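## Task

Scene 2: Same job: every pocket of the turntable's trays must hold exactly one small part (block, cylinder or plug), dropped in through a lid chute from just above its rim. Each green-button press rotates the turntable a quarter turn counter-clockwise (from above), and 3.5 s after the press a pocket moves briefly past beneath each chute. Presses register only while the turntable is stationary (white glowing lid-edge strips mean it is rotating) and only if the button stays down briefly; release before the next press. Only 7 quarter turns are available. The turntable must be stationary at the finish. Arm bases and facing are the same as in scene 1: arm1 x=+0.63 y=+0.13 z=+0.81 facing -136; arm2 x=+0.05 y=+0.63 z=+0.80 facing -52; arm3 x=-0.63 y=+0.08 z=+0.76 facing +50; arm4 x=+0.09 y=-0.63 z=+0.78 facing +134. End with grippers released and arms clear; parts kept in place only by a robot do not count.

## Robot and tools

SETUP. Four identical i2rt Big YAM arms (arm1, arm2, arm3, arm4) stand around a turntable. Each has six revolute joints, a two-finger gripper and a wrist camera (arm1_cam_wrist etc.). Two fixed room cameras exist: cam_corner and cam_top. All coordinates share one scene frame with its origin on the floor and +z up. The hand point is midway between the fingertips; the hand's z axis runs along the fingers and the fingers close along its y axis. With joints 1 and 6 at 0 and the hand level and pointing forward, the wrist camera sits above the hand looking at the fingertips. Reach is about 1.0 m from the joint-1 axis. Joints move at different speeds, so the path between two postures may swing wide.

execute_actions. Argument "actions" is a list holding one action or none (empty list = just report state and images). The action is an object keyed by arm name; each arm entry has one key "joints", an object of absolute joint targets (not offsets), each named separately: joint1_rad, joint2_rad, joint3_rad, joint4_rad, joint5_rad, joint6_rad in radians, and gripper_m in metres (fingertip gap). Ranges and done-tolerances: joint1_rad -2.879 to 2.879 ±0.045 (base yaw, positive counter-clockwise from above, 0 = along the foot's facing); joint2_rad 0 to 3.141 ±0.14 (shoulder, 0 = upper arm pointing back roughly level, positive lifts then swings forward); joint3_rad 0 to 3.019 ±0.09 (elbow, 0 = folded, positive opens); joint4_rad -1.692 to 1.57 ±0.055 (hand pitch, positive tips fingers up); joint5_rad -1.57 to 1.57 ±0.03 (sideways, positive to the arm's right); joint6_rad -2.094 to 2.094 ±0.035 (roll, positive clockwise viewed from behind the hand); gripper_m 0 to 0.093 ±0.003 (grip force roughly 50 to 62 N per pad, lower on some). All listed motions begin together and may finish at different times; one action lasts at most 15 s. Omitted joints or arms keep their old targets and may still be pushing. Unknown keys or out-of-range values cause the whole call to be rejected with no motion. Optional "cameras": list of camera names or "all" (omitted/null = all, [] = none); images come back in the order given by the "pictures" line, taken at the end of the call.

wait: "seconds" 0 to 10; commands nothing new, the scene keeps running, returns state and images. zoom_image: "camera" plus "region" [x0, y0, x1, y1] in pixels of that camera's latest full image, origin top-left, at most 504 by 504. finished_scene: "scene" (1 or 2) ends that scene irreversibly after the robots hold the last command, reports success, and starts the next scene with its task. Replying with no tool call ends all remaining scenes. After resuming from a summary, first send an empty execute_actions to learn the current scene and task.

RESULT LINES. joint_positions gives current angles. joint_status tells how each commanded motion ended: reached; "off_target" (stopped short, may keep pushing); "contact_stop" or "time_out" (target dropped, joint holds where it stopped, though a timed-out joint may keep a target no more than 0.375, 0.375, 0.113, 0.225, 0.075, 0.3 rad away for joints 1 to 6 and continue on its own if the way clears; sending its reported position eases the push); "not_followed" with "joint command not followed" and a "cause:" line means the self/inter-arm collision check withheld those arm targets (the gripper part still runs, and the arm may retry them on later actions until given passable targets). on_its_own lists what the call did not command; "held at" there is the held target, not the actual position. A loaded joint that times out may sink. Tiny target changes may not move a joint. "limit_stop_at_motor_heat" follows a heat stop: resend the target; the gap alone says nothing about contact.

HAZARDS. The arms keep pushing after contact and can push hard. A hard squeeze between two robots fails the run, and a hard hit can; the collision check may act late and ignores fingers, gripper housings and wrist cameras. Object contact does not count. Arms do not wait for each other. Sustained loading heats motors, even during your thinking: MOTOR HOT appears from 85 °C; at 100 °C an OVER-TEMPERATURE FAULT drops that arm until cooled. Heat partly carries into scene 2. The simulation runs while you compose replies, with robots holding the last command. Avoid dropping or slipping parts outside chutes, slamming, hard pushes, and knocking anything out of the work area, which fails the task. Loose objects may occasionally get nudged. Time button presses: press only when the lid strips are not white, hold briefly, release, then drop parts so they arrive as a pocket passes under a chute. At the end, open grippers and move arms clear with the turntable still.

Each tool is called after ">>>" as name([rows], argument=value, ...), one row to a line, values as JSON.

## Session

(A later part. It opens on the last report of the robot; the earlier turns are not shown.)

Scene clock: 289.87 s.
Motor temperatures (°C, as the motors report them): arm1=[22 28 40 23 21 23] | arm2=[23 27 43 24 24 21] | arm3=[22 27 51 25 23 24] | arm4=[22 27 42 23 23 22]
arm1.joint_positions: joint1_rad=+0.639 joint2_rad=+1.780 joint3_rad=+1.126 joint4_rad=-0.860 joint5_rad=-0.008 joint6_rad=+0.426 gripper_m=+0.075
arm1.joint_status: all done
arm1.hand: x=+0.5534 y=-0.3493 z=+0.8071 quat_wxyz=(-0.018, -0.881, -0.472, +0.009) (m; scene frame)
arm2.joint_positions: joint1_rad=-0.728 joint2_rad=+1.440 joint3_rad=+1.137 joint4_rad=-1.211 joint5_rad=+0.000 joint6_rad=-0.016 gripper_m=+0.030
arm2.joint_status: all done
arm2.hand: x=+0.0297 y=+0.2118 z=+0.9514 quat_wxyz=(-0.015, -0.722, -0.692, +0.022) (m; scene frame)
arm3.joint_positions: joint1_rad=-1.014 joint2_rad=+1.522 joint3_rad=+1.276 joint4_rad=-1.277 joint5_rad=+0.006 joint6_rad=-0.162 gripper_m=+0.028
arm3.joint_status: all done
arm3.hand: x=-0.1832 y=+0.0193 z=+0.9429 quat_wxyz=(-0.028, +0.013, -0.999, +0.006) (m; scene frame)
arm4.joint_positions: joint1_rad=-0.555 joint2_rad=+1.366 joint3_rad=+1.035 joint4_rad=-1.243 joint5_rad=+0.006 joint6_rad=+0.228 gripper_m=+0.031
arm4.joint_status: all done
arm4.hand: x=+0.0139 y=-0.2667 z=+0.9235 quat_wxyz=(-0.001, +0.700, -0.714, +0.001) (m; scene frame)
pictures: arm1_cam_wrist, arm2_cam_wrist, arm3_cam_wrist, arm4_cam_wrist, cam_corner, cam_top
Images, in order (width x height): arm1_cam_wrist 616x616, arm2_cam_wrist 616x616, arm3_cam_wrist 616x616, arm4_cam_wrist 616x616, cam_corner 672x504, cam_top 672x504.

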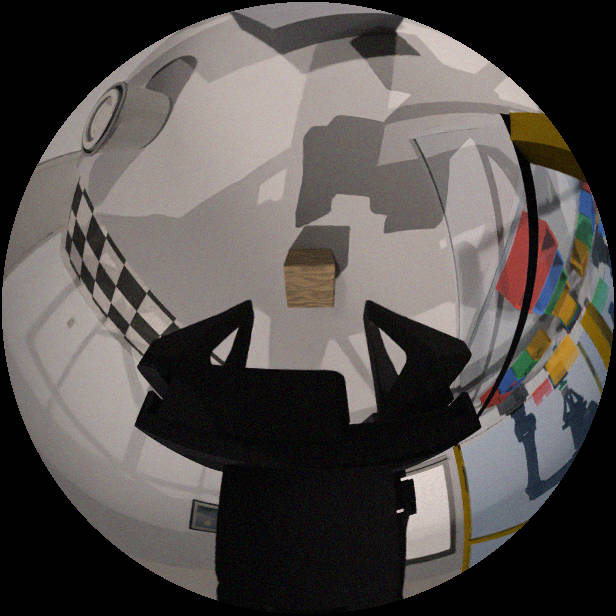

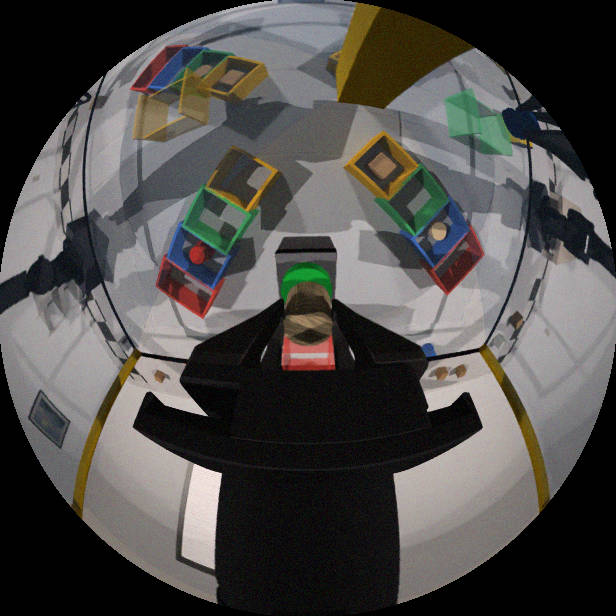

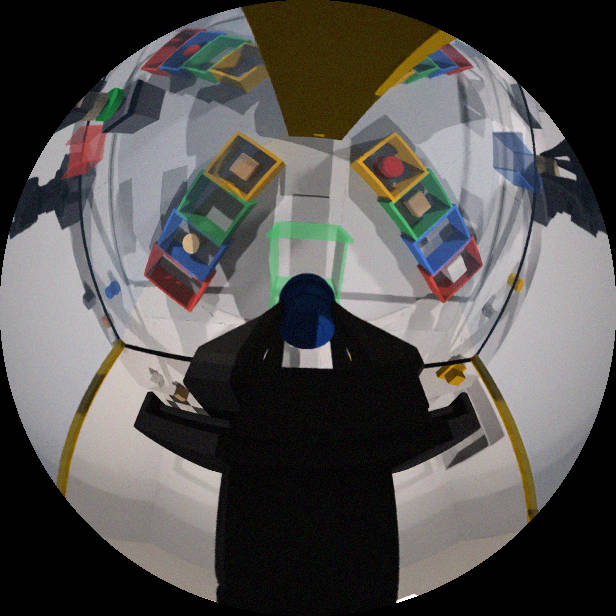

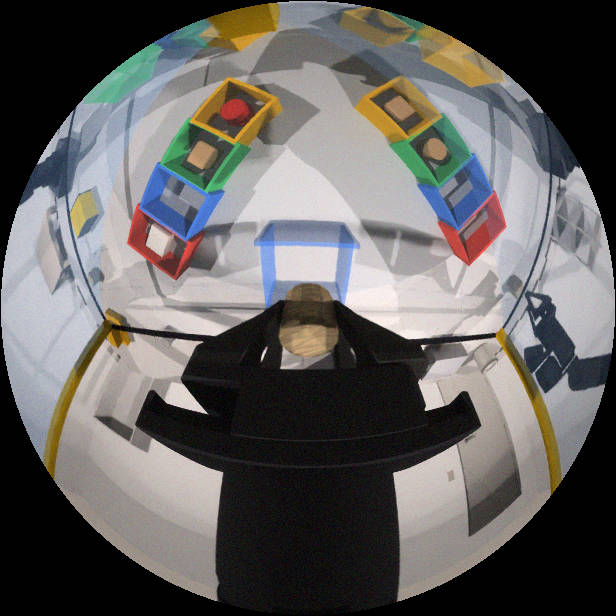

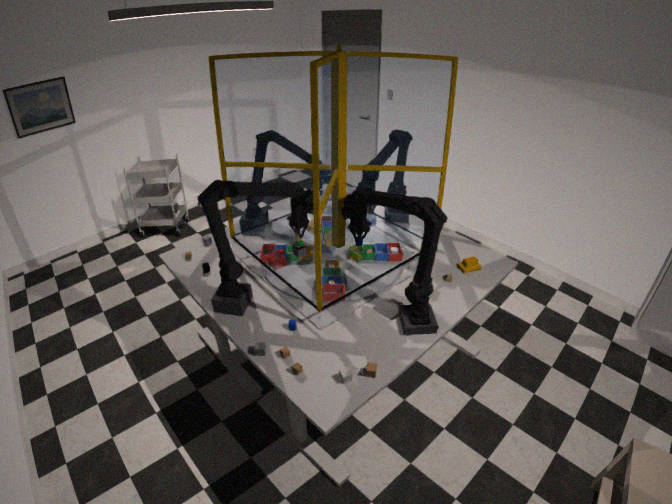

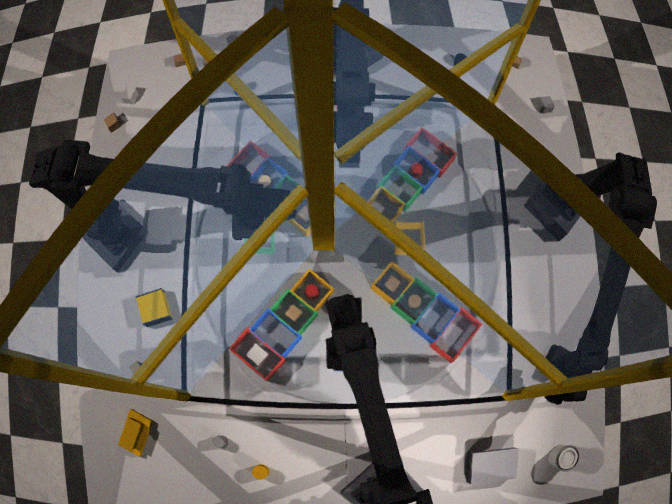

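>>> execute_actions([
  {"arm2":{"joints":{"joint2_rad":1.588,"joint3_rad":1.097}}},
], cameras=[])

>>> execute_actions([
  {"arm2":{"joints":{"joint1_rad":-0.742,"joint2_rad":1.122,"joint3_rad":1.15,"joint4_rad":-1.245}},"arm3":{"joints":{"joint3_rad":1.262,"joint4_rad":-1.24}},"arm4":{"joints":{"joint4_rad":-1.217}}},
], cameras=["cam_top"])

>>> execute_actions([
  {"arm2":{"joints":{"joint3_rad":0.798}}},
], cameras=["arm2_cam_wrist"])

>>> wait(seconds=0.22)

>>> execute_actions([
  {"arm2":{"joints":{"gripper_m":0.062}},"arm3":{"joints":{"gripper_m":0.062}},"arm4":{"joints":{"gripper_m":0.058}}},
], cameras=["arm2_cam_wrist","arm3_cam_wrist","arm4_cam_wrist","cam_top"])

Scene clock: 314.87 s.
Motor temperatures (°C, as the motors report them): arm1=[22 29 39 23 21 23] | arm2=[23 28 43 24 24 21] | arm3=[22 28 50 25 23 24] | arm4=[22 27 41 23 23 22]
arm1.joint_positions: joint1_rad=+0.639 joint2_rad=+1.780 joint3_rad=+1.126 joint4_rad=-0.860 joint5_rad=-0.008 joint6_rad=+0.426 gripper_m=+0.075
arm1.joint_status: not commanded
arm1.hand: x=+0.5534 y=-0.3493 z=+0.8071 quat_wxyz=(-0.018, -0.881, -0.472, +0.009) (m; scene frame)
arm2.joint_positions: joint1_rad=-0.728 joint2_rad=+1.481 joint3_rad=+1.141 joint4_rad=-1.207 joint5_rad=-0.001 joint6_rad=-0.016 gripper_m=+0.030
arm2.joint_status: all done
arm2.hand: x=+0.0296 y=+0.2085 z=+0.9367 quat_wxyz=(-0.004, -0.722, -0.692, +0.010) (m; scene frame)
arm3.joint_positions: joint1_rad=-1.014 joint2_rad=+1.522 joint3_rad=+1.276 joint4_rad=-1.277 joint5_rad=+0.006 joint6_rad=-0.162 gripper_m=+0.028
arm3.joint_status: not commanded
arm3.hand: x=-0.1832 y=+0.0193 z=+0.9429 quat_wxyz=(-0.028, +0.013, -0.999, +0.006) (m; scene frame)
arm4.joint_positions: joint1_rad=-0.555 joint2_rad=+1.366 joint3_rad=+1.035 joint4_rad=-1.243 joint5_rad=+0.006 joint6_rad=+0.228 gripper_m=+0.031
arm4.joint_status: not commanded
arm4.hand: x=+0.0139 y=-0.2667 z=+0.9235 quat_wxyz=(-0.001, +0.700, -0.714, +0.001) (m; scene frame)
pictures: none
No camera images: the call's "cameras" was empty. Leave "cameras" out to get every camera's image.

Scene clock: 316.20 s.
Motor temperatures (°C, as the motors report them): arm1=[22 29 39 23 21 23] | arm2=[23 28 42 24 24 21] | arm3=[22 28 50 25 23 24] | arm4=[22 27 41 23 23 22]
arm1.joint_positions: joint1_rad=+0.639 joint2_rad=+1.780 joint3_rad=+1.126 joint4_rad=-0.860 joint5_rad=-0.008 joint6_rad=+0.426 gripper_m=+0.075
arm1.joint_status: not commanded
arm1.hand: x=+0.5534 y=-0.3493 z=+0.8071 quat_wxyz=(-0.018, -0.881, -0.472, +0.009) (m; scene frame)
arm2.joint_positions: joint1_rad=-0.735 joint2_rad=+1.110 joint3_rad=+1.138 joint4_rad=-1.234 joint5_rad=-0.004 joint6_rad=-0.016 gripper_m=+0.030
arm2.joint_status: all done
arm2.hand: x=+0.0308 y=+0.2458 z=+1.0771 quat_wxyz=(-0.120, -0.712, -0.679, +0.134) (m; scene frame)
arm3.joint_positions: joint1_rad=-1.014 joint2_rad=+1.522 joint3_rad=+1.266 joint4_rad=-1.252 joint5_rad=+0.006 joint6_rad=-0.162 gripper_m=+0.028
arm3.joint_status: all done
arm3.hand: x=-0.1802 y=+0.0189 z=+0.9396 quat_wxyz=(-0.036, +0.013, -0.999, +0.007) (m; scene frame)
arm4.joint_positions: joint1_rad=-0.555 joint2_rad=+1.366 joint3_rad=+1.035 joint4_rad=-1.228 joint5_rad=+0.006 joint6_rad=+0.228 gripper_m=+0.031
arm4.joint_status: all done
arm4.hand: x=+0.0131 y=-0.2629 z=+0.9235 quat_wxyz=(-0.005, +0.700, -0.714, -0.006) (m; scene frame)
pictures: cam_top
Images, in order (width x height): cam_top 672x504.

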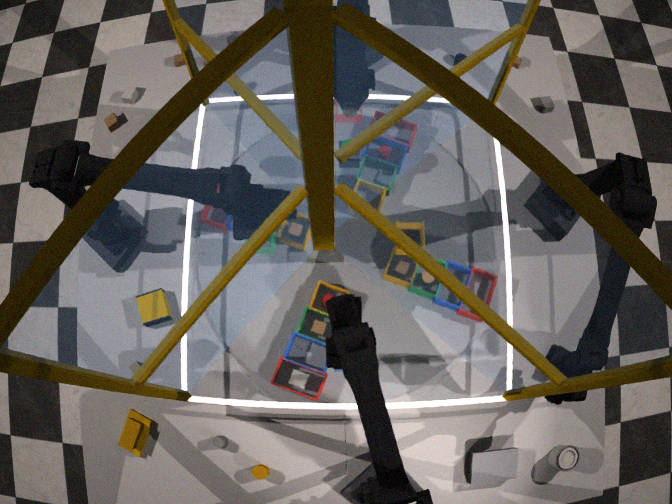

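Scene clock: 317.30 s.
Motor temperatures (°C, as the motors report them): arm1=[22 29 39 23 21 23] | arm2=[23 28 42 24 24 21] | arm3=[22 28 50 25 23 24] | arm4=[22 27 41 23 23 22]
arm1.joint_positions: joint1_rad=+0.639 joint2_rad=+1.780 joint3_rad=+1.126 joint4_rad=-0.860 joint5_rad=-0.008 joint6_rad=+0.426 gripper_m=+0.075
arm1.joint_status: not commanded
arm1.hand: x=+0.5534 y=-0.3493 z=+0.8071 quat_wxyz=(-0.018, -0.881, -0.472, +0.009) (m; scene frame)
arm2.joint_positions: joint1_rad=-0.735 joint2_rad=+1.115 joint3_rad=+0.790 joint4_rad=-1.236 joint5_rad=-0.004 joint6_rad=-0.016 gripper_m=+0.030
arm2.joint_status: all done
arm2.hand: x=+0.0363 y=+0.3497 z=+0.9290 quat_wxyz=(+0.000, -0.725, -0.689, +0.004) (m; scene frame)
arm3.joint_positions: joint1_rad=-1.014 joint2_rad=+1.522 joint3_rad=+1.266 joint4_rad=-1.252 joint5_rad=+0.006 joint6_rad=-0.162 gripper_m=+0.028
arm3.joint_status: not commanded
arm3.hand: x=-0.1802 y=+0.0189 z=+0.9396 quat_wxyz=(-0.036, +0.013, -0.999, +0.007) (m; scene frame)
arm4.joint_positions: joint1_rad=-0.555 joint2_rad=+1.366 joint3_rad=+1.035 joint4_rad=-1.228 joint5_rad=+0.006 joint6_rad=+0.228 gripper_m=+0.031
arm4.joint_status: not commanded
arm4.hand: x=+0.0131 y=-0.2629 z=+0.9235 quat_wxyz=(-0.005, +0.700, -0.714, -0.006) (m; scene frame)
pictures: arm2_cam_wrist
Images, in order (width x height): arm2_cam_wrist 616x616.

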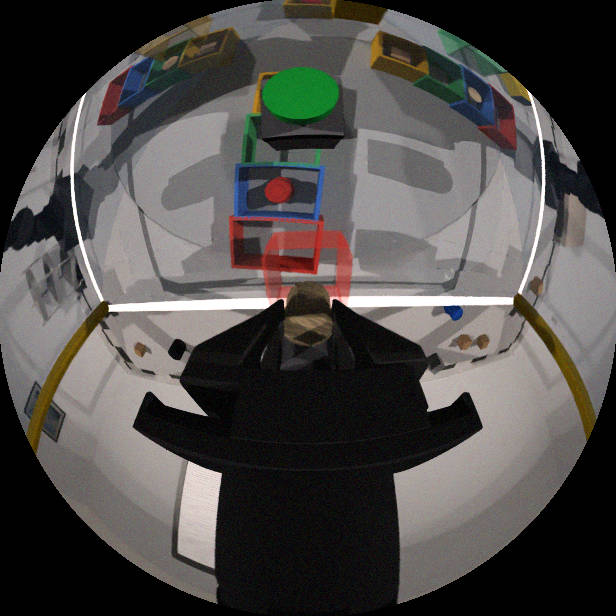

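Scene clock: 317.53 s.
Motor temperatures (°C, as the motors report them): arm1=[22 29 39 23 21 23] | arm2=[23 28 42 24 24 21] | arm3=[22 28 50 25 23 24] | arm4=[22 27 41 23 23 22]
arm1.joint_positions: joint1_rad=+0.639 joint2_rad=+1.780 joint3_rad=+1.126 joint4_rad=-0.860 joint5_rad=-0.008 joint6_rad=+0.426 gripper_m=+0.075
arm1.joint_status: not commanded
arm1.hand: x=+0.5534 y=-0.3493 z=+0.8071 quat_wxyz=(-0.018, -0.881, -0.472, +0.009) (m; scene frame)
arm2.joint_positions: joint1_rad=-0.735 joint2_rad=+1.115 joint3_rad=+0.790 joint4_rad=-1.236 joint5_rad=-0.004 joint6_rad=-0.016 gripper_m=+0.030
arm2.joint_status: all done
arm2.hand: x=+0.0363 y=+0.3497 z=+0.9290 quat_wxyz=(+0.000, -0.725, -0.689, +0.004) (m; scene frame)
arm3.joint_positions: joint1_rad=-1.014 joint2_rad=+1.522 joint3_rad=+1.266 joint4_rad=-1.252 joint5_rad=+0.006 joint6_rad=-0.162 gripper_m=+0.028
arm3.joint_status: not commanded
arm3.hand: x=-0.1802 y=+0.0189 z=+0.9396 quat_wxyz=(-0.036, +0.013, -0.999, +0.007) (m; scene frame)
arm4.joint_positions: joint1_rad=-0.555 joint2_rad=+1.366 joint3_rad=+1.035 joint4_rad=-1.228 joint5_rad=+0.006 joint6_rad=+0.228 gripper_m=+0.031
arm4.joint_status: not commanded
arm4.hand: x=+0.0131 y=-0.2629 z=+0.9235 quat_wxyz=(-0.005, +0.700, -0.714, -0.006) (m; scene frame)
wait: 0.23 s; no rest
pictures: arm1_cam_wrist, arm2_cam_wrist, arm3_cam_wrist, arm4_cam_wrist, cam_corner, cam_top
Images, in order (width x height): arm1_cam_wrist 616x616, arm2_cam_wrist 616x616, arm3_cam_wrist 616x616, arm4_cam_wrist 616x616, cam_corner 672x504, cam_top 672x504.

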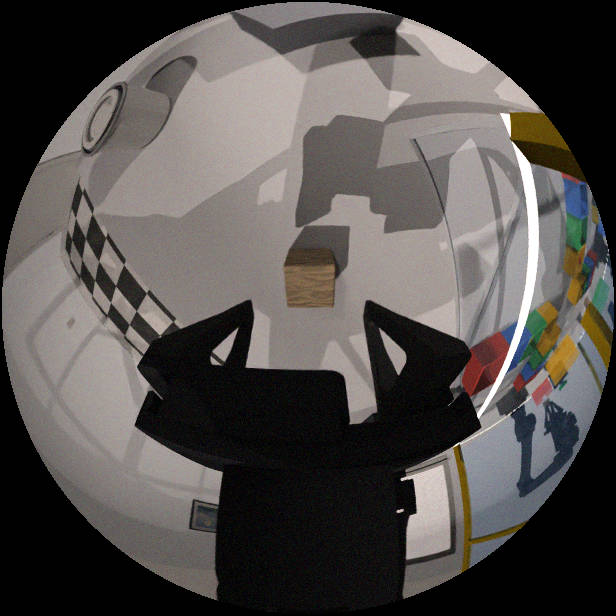

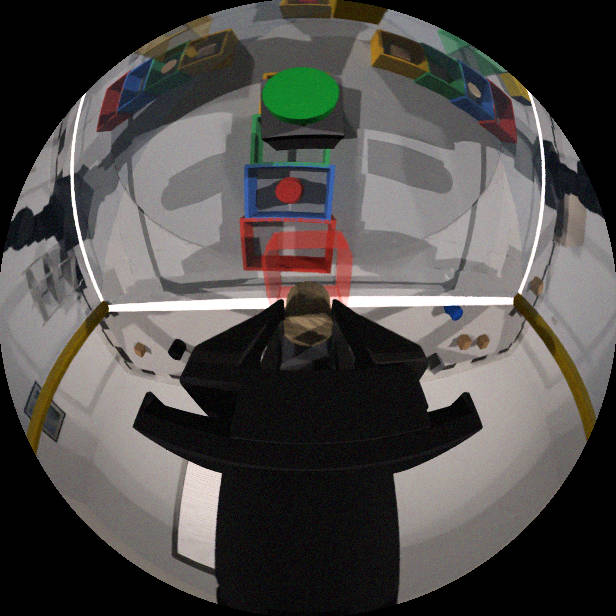

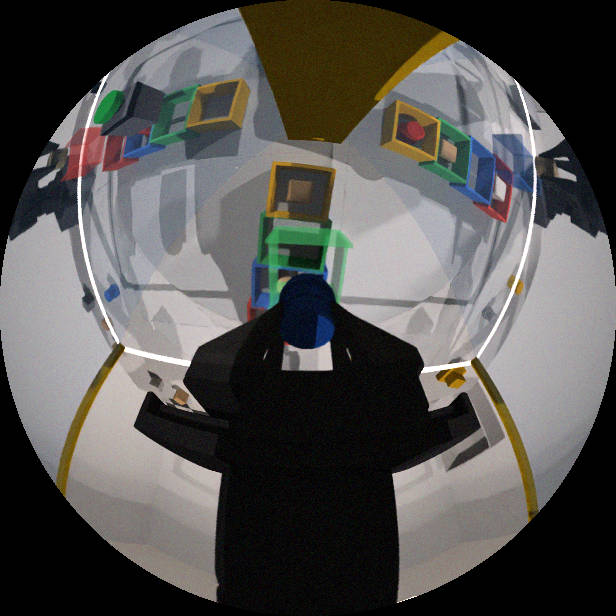

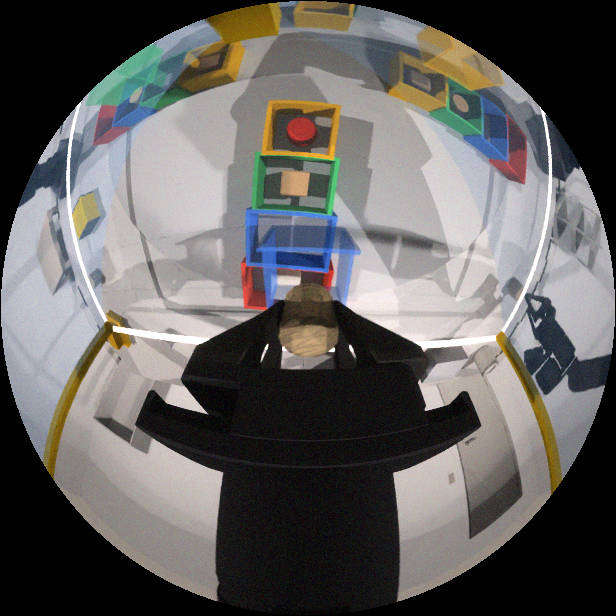

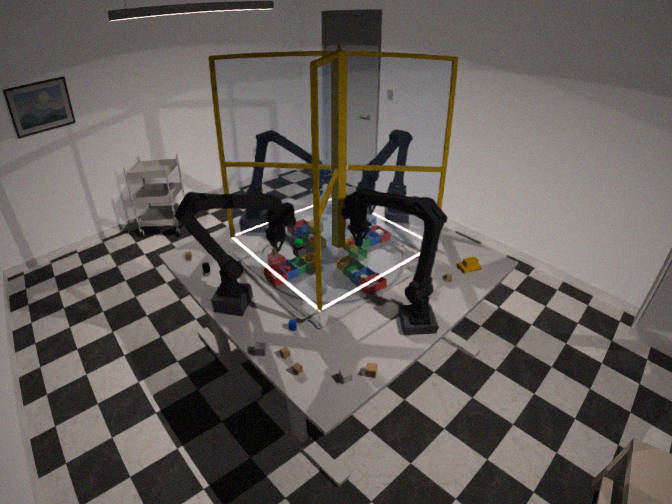

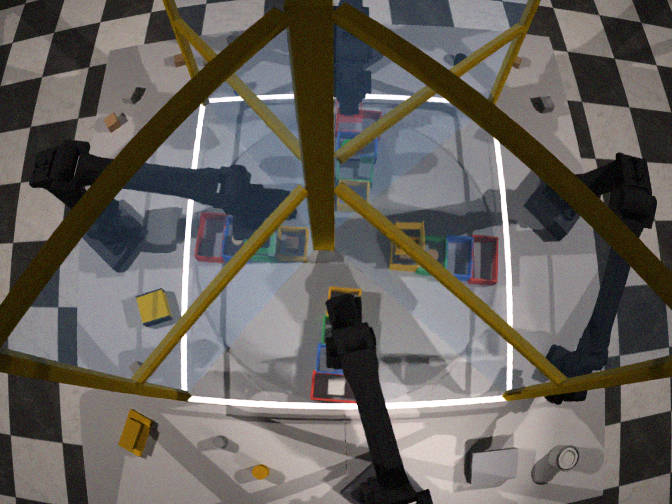

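Scene clock: 318.10 s.
Motor temperatures (°C, as the motors report them): arm1=[22 29 39 23 21 23] | arm2=[23 28 42 24 24 21] | arm3=[22 28 50 25 23 24] | arm4=[22 27 41 23 23 22]
arm1.joint_positions: joint1_rad=+0.639 joint2_rad=+1.780 joint3_rad=+1.126 joint4_rad=-0.860 joint5_rad=-0.008 joint6_rad=+0.426 gripper_m=+0.075
arm1.joint_status: not commanded
arm1.hand: x=+0.5534 y=-0.3493 z=+0.8071 quat_wxyz=(-0.018, -0.881, -0.472, +0.009) (m; scene frame)
arm2.joint_positions: joint1_rad=-0.735 joint2_rad=+1.115 joint3_rad=+0.790 joint4_rad=-1.236 joint5_rad=-0.004 joint6_rad=-0.016 gripper_m=+0.062
arm2.joint_status: all done
arm2.hand: x=+0.0363 y=+0.3497 z=+0.9290 quat_wxyz=(+0.000, -0.725, -0.689, +0.004) (m; scene frame)
arm3.joint_positions: joint1_rad=-1.014 joint2_rad=+1.522 joint3_rad=+1.266 joint4_rad=-1.252 joint5_rad=+0.006 joint6_rad=-0.162 gripper_m=+0.062
arm3.joint_status: all done
arm3.hand: x=-0.1802 y=+0.0189 z=+0.9396 quat_wxyz=(-0.036, +0.013, -0.999, +0.007) (m; scene frame)
arm4.joint_positions: joint1_rad=-0.555 joint2_rad=+1.366 joint3_rad=+1.035 joint4_rad=-1.228 joint5_rad=+0.006 joint6_rad=+0.228 gripper_m=+0.058
arm4.joint_status: all done
arm4.hand: x=+0.0131 y=-0.2629 z=+0.9235 quat_wxyz=(-0.005, +0.700, -0.714, -0.006) (m; scene frame)
pictures: arm2_cam_wrist, arm3_cam_wrist, arm4_cam_wrist, cam_top
Images, in order (width x height): arm2_cam_wrist 616x616, arm3_cam_wrist 616x616, arm4_cam_wrist 616x616, cam_top 672x504.

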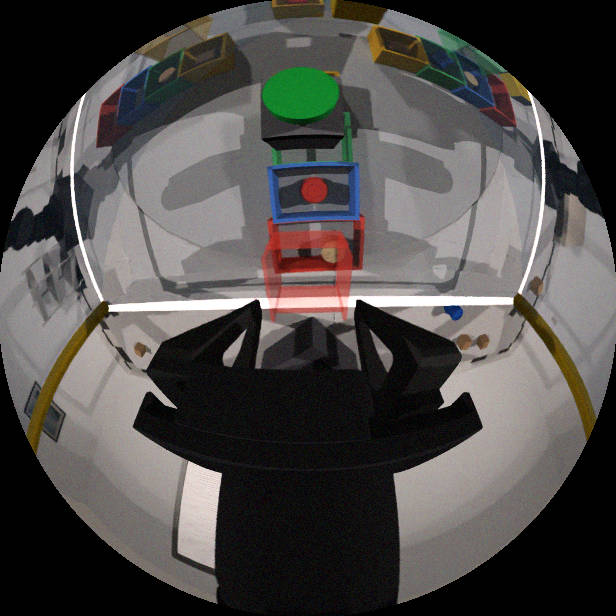

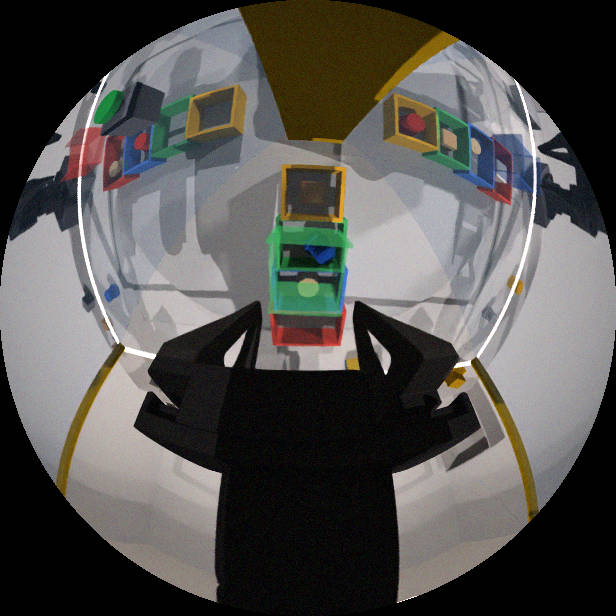

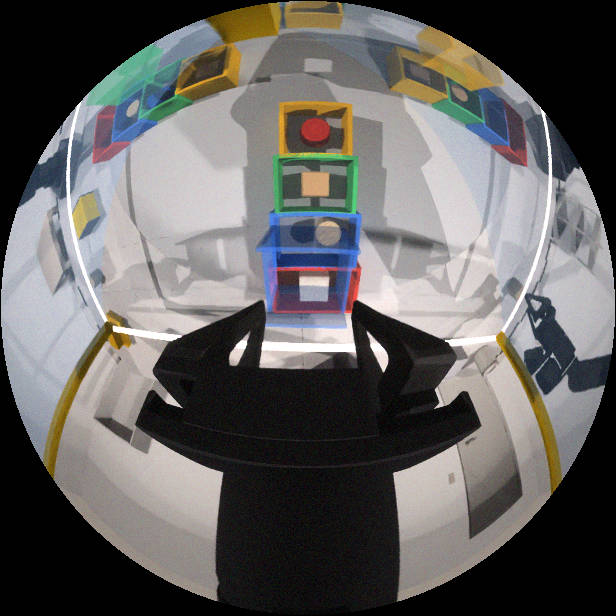

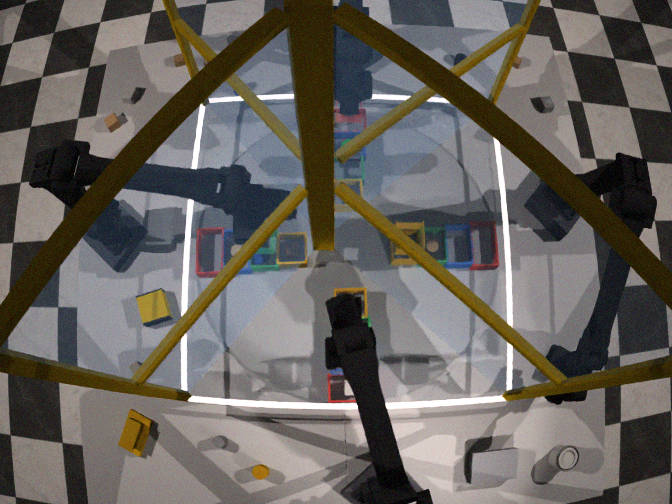

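>>> zoom_image(camera="arm2_cam_wrist", region=[110, 310, 220, 390])

>>> zoom_image(camera="arm2_cam_wrist", region=[238, 200, 378, 330])

>>> execute_actions(actions=[], cameras=["cam_corner","cam_top","arm3_cam_wrist"])

>>> zoom_image(camera="cam_corner", region=[160, 220, 260, 290])

Region (110, 310, 220, 390) of arm2_cam_wrist's 616x616 image, scaled by 4.582, with more detail than that image has; it fills the top 367 rows of this view, and the rest is white.

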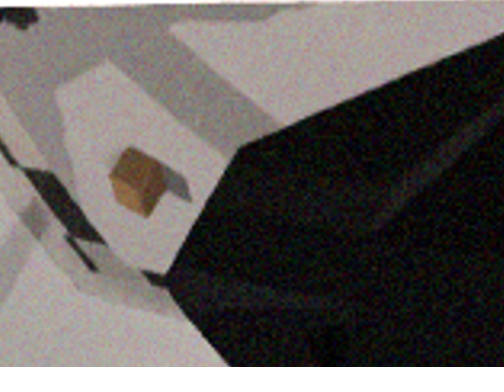

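Region (238, 200, 378, 330) of arm2_cam_wrist's 616x616 image, scaled by 3.600, with more detail than that image has; it fills the top 468 rows of this view, and the rest is white.

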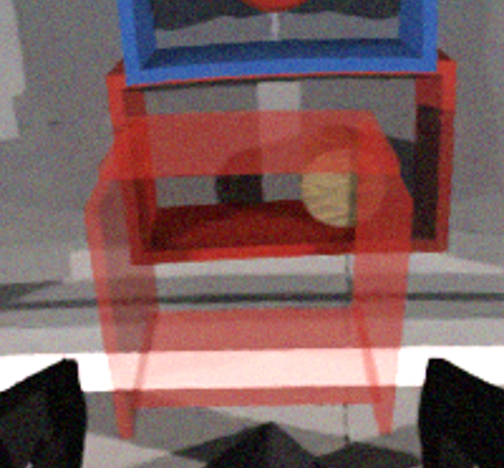

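Scene clock: 397.80 s.
Motor temperatures (°C, as the motors report them): arm1=[22 30 39 23 21 23] | arm2=[23 27 40 24 24 21] | arm3=[22 29 47 25 23 24] | arm4=[22 27 41 23 23 22]
arm1.joint_positions: joint1_rad=+0.639 joint2_rad=+1.780 joint3_rad=+1.126 joint4_rad=-0.860 joint5_rad=-0.008 joint6_rad=+0.426 gripper_m=+0.075
arm1.joint_status: not commanded
arm1.hand: x=+0.5534 y=-0.3493 z=+0.8071 quat_wxyz=(-0.018, -0.881, -0.472, +0.009) (m; scene frame)
arm2.joint_positions: joint1_rad=-0.735 joint2_rad=+1.115 joint3_rad=+0.790 joint4_rad=-1.236 joint5_rad=-0.004 joint6_rad=-0.016 gripper_m=+0.062
arm2.joint_status: all done
arm2.hand: x=+0.0363 y=+0.3497 z=+0.9290 quat_wxyz=(+0.000, -0.725, -0.689, +0.004) (m; scene frame)
arm3.joint_positions: joint1_rad=-1.014 joint2_rad=+1.522 joint3_rad=+1.266 joint4_rad=-1.252 joint5_rad=+0.006 joint6_rad=-0.162 gripper_m=+0.062
arm3.joint_status: all done
arm3.hand: x=-0.1802 y=+0.0189 z=+0.9396 quat_wxyz=(-0.036, +0.013, -0.999, +0.007) (m; scene frame)
arm4.joint_positions: joint1_rad=-0.555 joint2_rad=+1.366 joint3_rad=+1.035 joint4_rad=-1.228 joint5_rad=+0.006 joint6_rad=+0.228 gripper_m=+0.058
arm4.joint_status: all done
arm4.hand: x=+0.0131 y=-0.2629 z=+0.9235 quat_wxyz=(-0.005, +0.700, -0.714, -0.006) (m; scene frame)
pictures: arm3_cam_wrist, cam_corner, cam_top
Images, in order (width x height): arm3_cam_wrist 616x616, cam_corner 672x504, cam_top 672x504.

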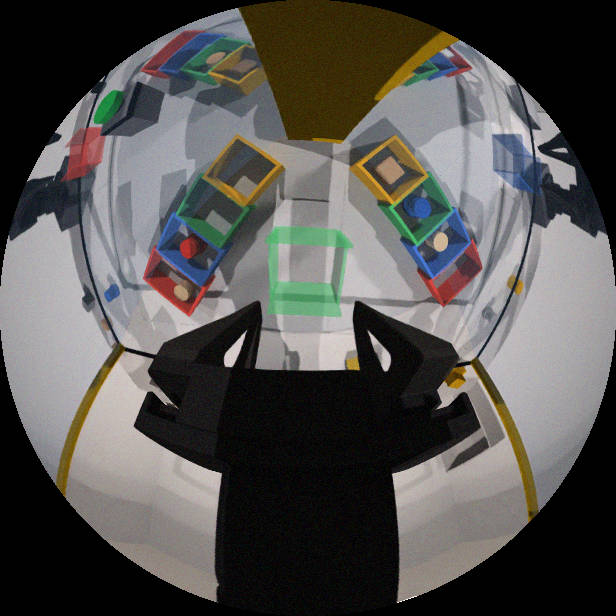

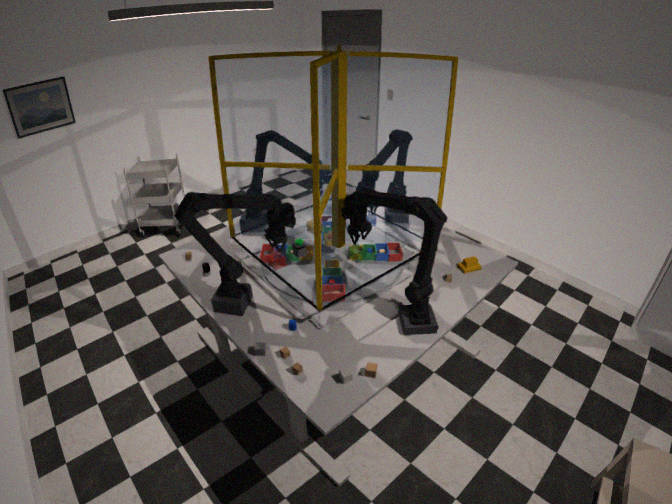

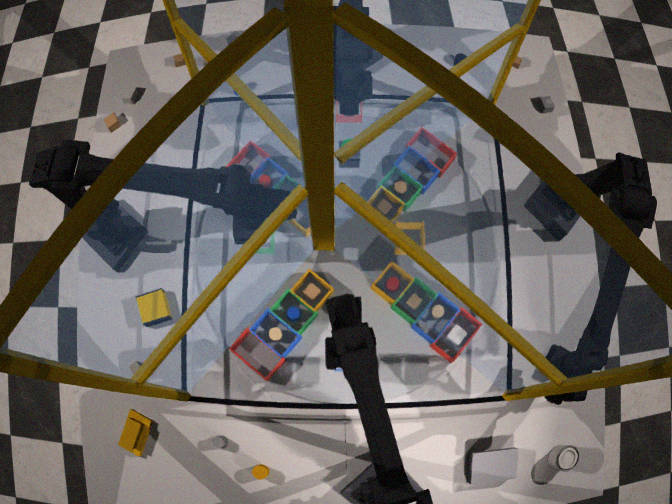

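Region (160, 220, 260, 290) of cam_corner's 672x504 image, scaled by 5.040, with more detail than that image has; it fills the top 353 rows of this view, and the rest is white.

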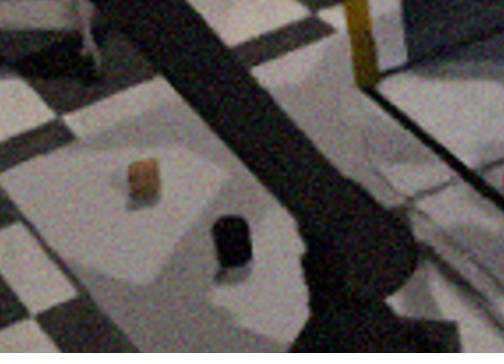

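>>> execute_actions([
  {"arm2":{"joints":{"joint1_rad":-2.248,"joint3_rad":1.022,"joint4_rad":-1.443,"joint6_rad":0.062}},"arm3":{"joints":{"joint1_rad":-2.216,"joint2_rad":1.205,"joint3_rad":0.86,"joint4_rad":-1.37,"gripper_m":0.066}},"arm4":{"joints":{"joint1_rad":0.466,"joint2_rad":1.27,"joint3_rad":1.05,"joint4_rad":-1.32,"joint6_rad":-1.2,"gripper_m":0.075}},"arm1":{"joints":{"joint2_rad":1.908,"joint4_rad":-0.783}}},
])

Scene clock: 459.80 s.
Motor temperatures (°C, as the motors report them): arm1=[22 31 39 23 21 23] | arm2=[23 27 40 24 24 21] | arm3=[22 29 47 25 23 24] | arm4=[22 27 42 23 23 22]
arm1.joint_positions: joint1_rad=+0.639 joint2_rad=+1.908 joint3_rad=+1.126 joint4_rad=-0.791 joint5_rad=-0.008 joint6_rad=+0.426 gripper_m=+0.075
arm1.joint_status: all done
arm1.hand: x=+0.5539 y=-0.3460 z=+0.7488 quat_wxyz=(+0.005, -0.881, -0.472, -0.009) (m; scene frame)
arm2.joint_positions: joint1_rad=-2.247 joint2_rad=+1.116 joint3_rad=+0.987 joint4_rad=-1.430 joint5_rad=-0.001 joint6_rad=+0.048 gripper_m=+0.062
arm2.joint_status: all done
arm2.hand: x=-0.2429 y=+0.6317 z=+1.0059 quat_wxyz=(+0.001, -1.000, +0.028, +0.010) (m; scene frame)
arm3.joint_positions: joint1_rad=-2.212 joint2_rad=+1.203 joint3_rad=+0.865 joint4_rad=-1.362 joint5_rad=+0.006 joint6_rad=-0.163 gripper_m=+0.066
arm3.joint_status: all done
arm3.hand: x=-0.5681 y=-0.1875 z=+0.9028 quat_wxyz=(+0.046, -0.551, -0.832, -0.045) (m; scene frame)
arm4.joint_positions: joint1_rad=+0.468 joint2_rad=+1.277 joint3_rad=+1.035 joint4_rad=-1.311 joint5_rad=+0.005 joint6_rad=-1.192 gripper_m=+0.075
arm4.joint_status: all done
arm4.hand: x=-0.2425 y=-0.5118 z=+0.9537 quat_wxyz=(-0.010, +0.911, +0.413, -0.005) (m; scene frame)
pictures: arm1_cam_wrist, arm2_cam_wrist, arm3_cam_wrist, arm4_cam_wrist, cam_corner, cam_top
Images, in order (width x height): arm1_cam_wrist 616x616, arm2_cam_wrist 616x616, arm3_cam_wrist 616x616, arm4_cam_wrist 616x616, cam_corner 672x504, cam_top 672x504.

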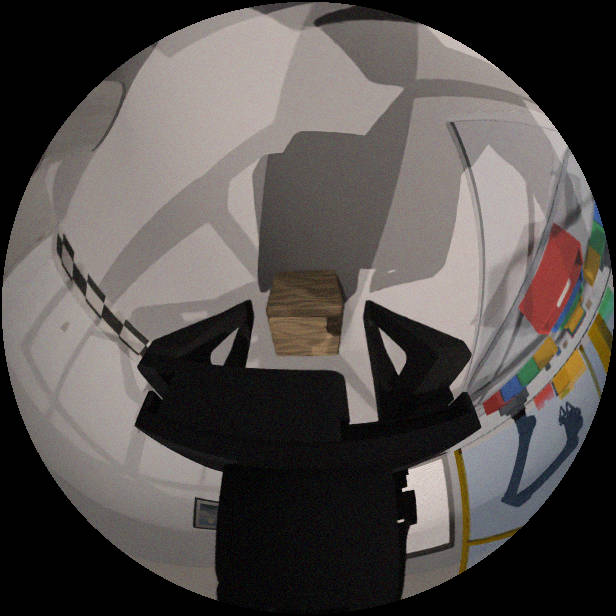

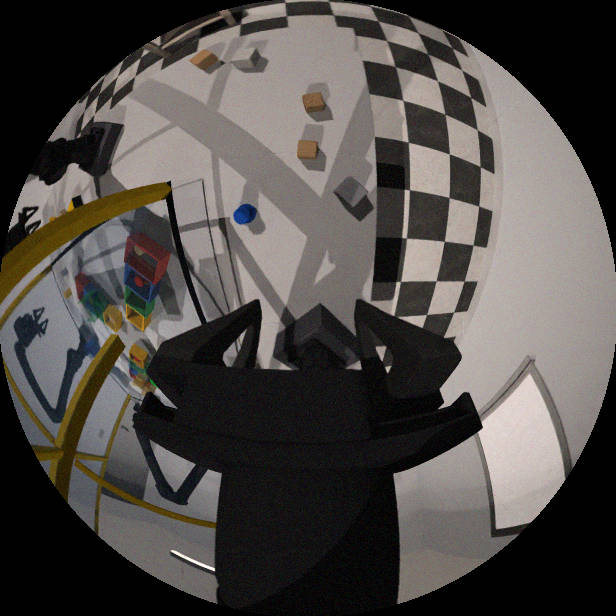

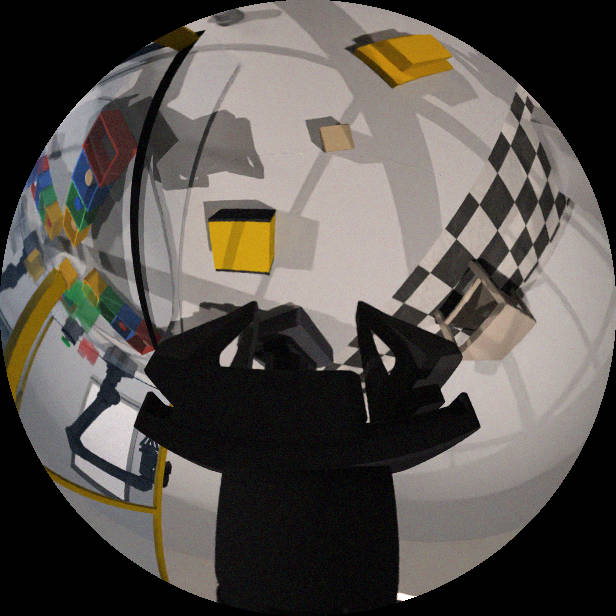

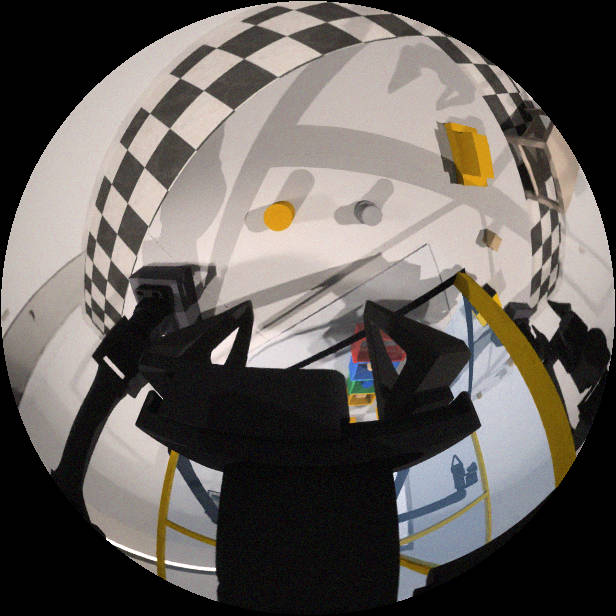

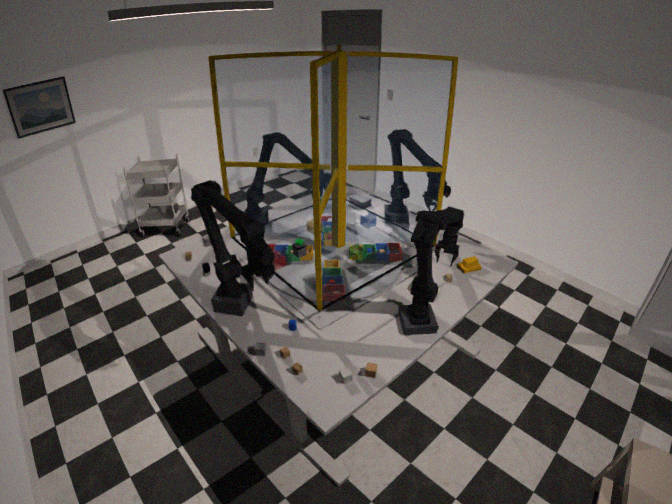

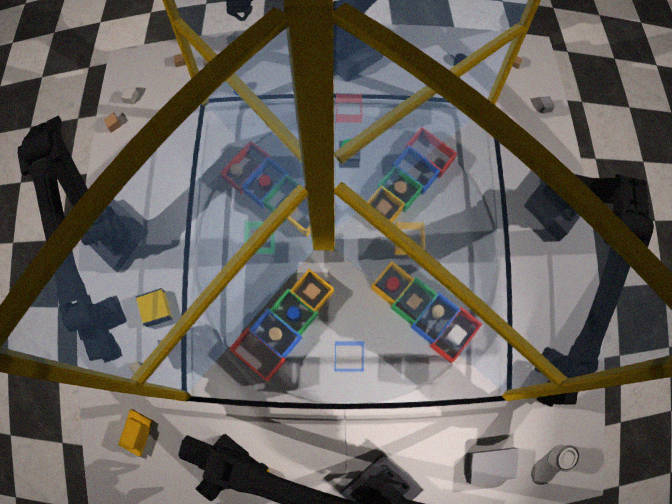

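>>> zoom_image(camera="arm2_cam_wrist", region=[270, 120, 400, 230])

>>> zoom_image(camera="arm3_cam_wrist", region=[290, 100, 390, 180])

>>> zoom_image(camera="arm4_cam_wrist", region=[320, 170, 480, 300])

>>> zoom_image(camera="arm1_cam_wrist", region=[238, 260, 378, 370])

Region (270, 120, 400, 230) of arm2_cam_wrist's 616x616 image, scaled by 3.877, with more detail than that image has; it fills the top 426 rows of this view, and the rest is white.

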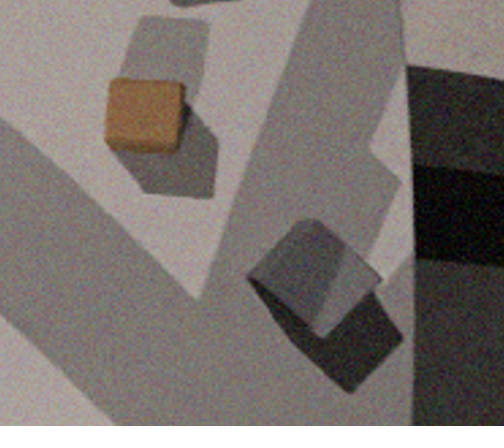

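Region (290, 100, 390, 180) of arm3_cam_wrist's 616x616 image, scaled by 5.040, with more detail than that image has; it fills the top 403 rows of this view, and the rest is white.

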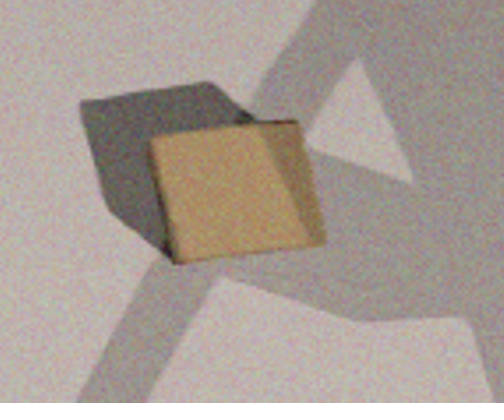

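Region (320, 170, 480, 300) of arm4_cam_wrist's 616x616 image, scaled by 3.150, with more detail than that image has; it fills the top 410 rows of this view, and the rest is white.

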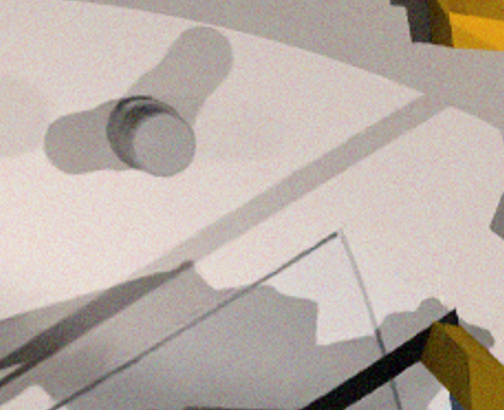

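Region (238, 260, 378, 370) of arm1_cam_wrist's 616x616 image, scaled by 3.600, with more detail than that image has; it fills the top 396 rows of this view, and the rest is white.

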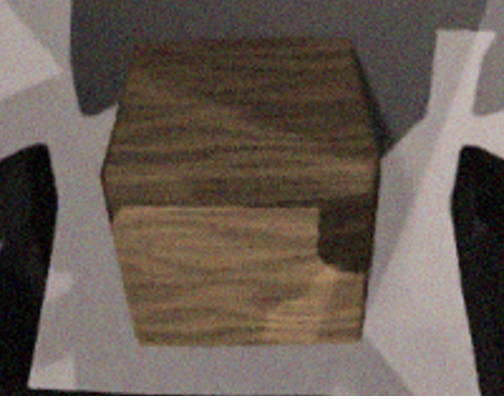

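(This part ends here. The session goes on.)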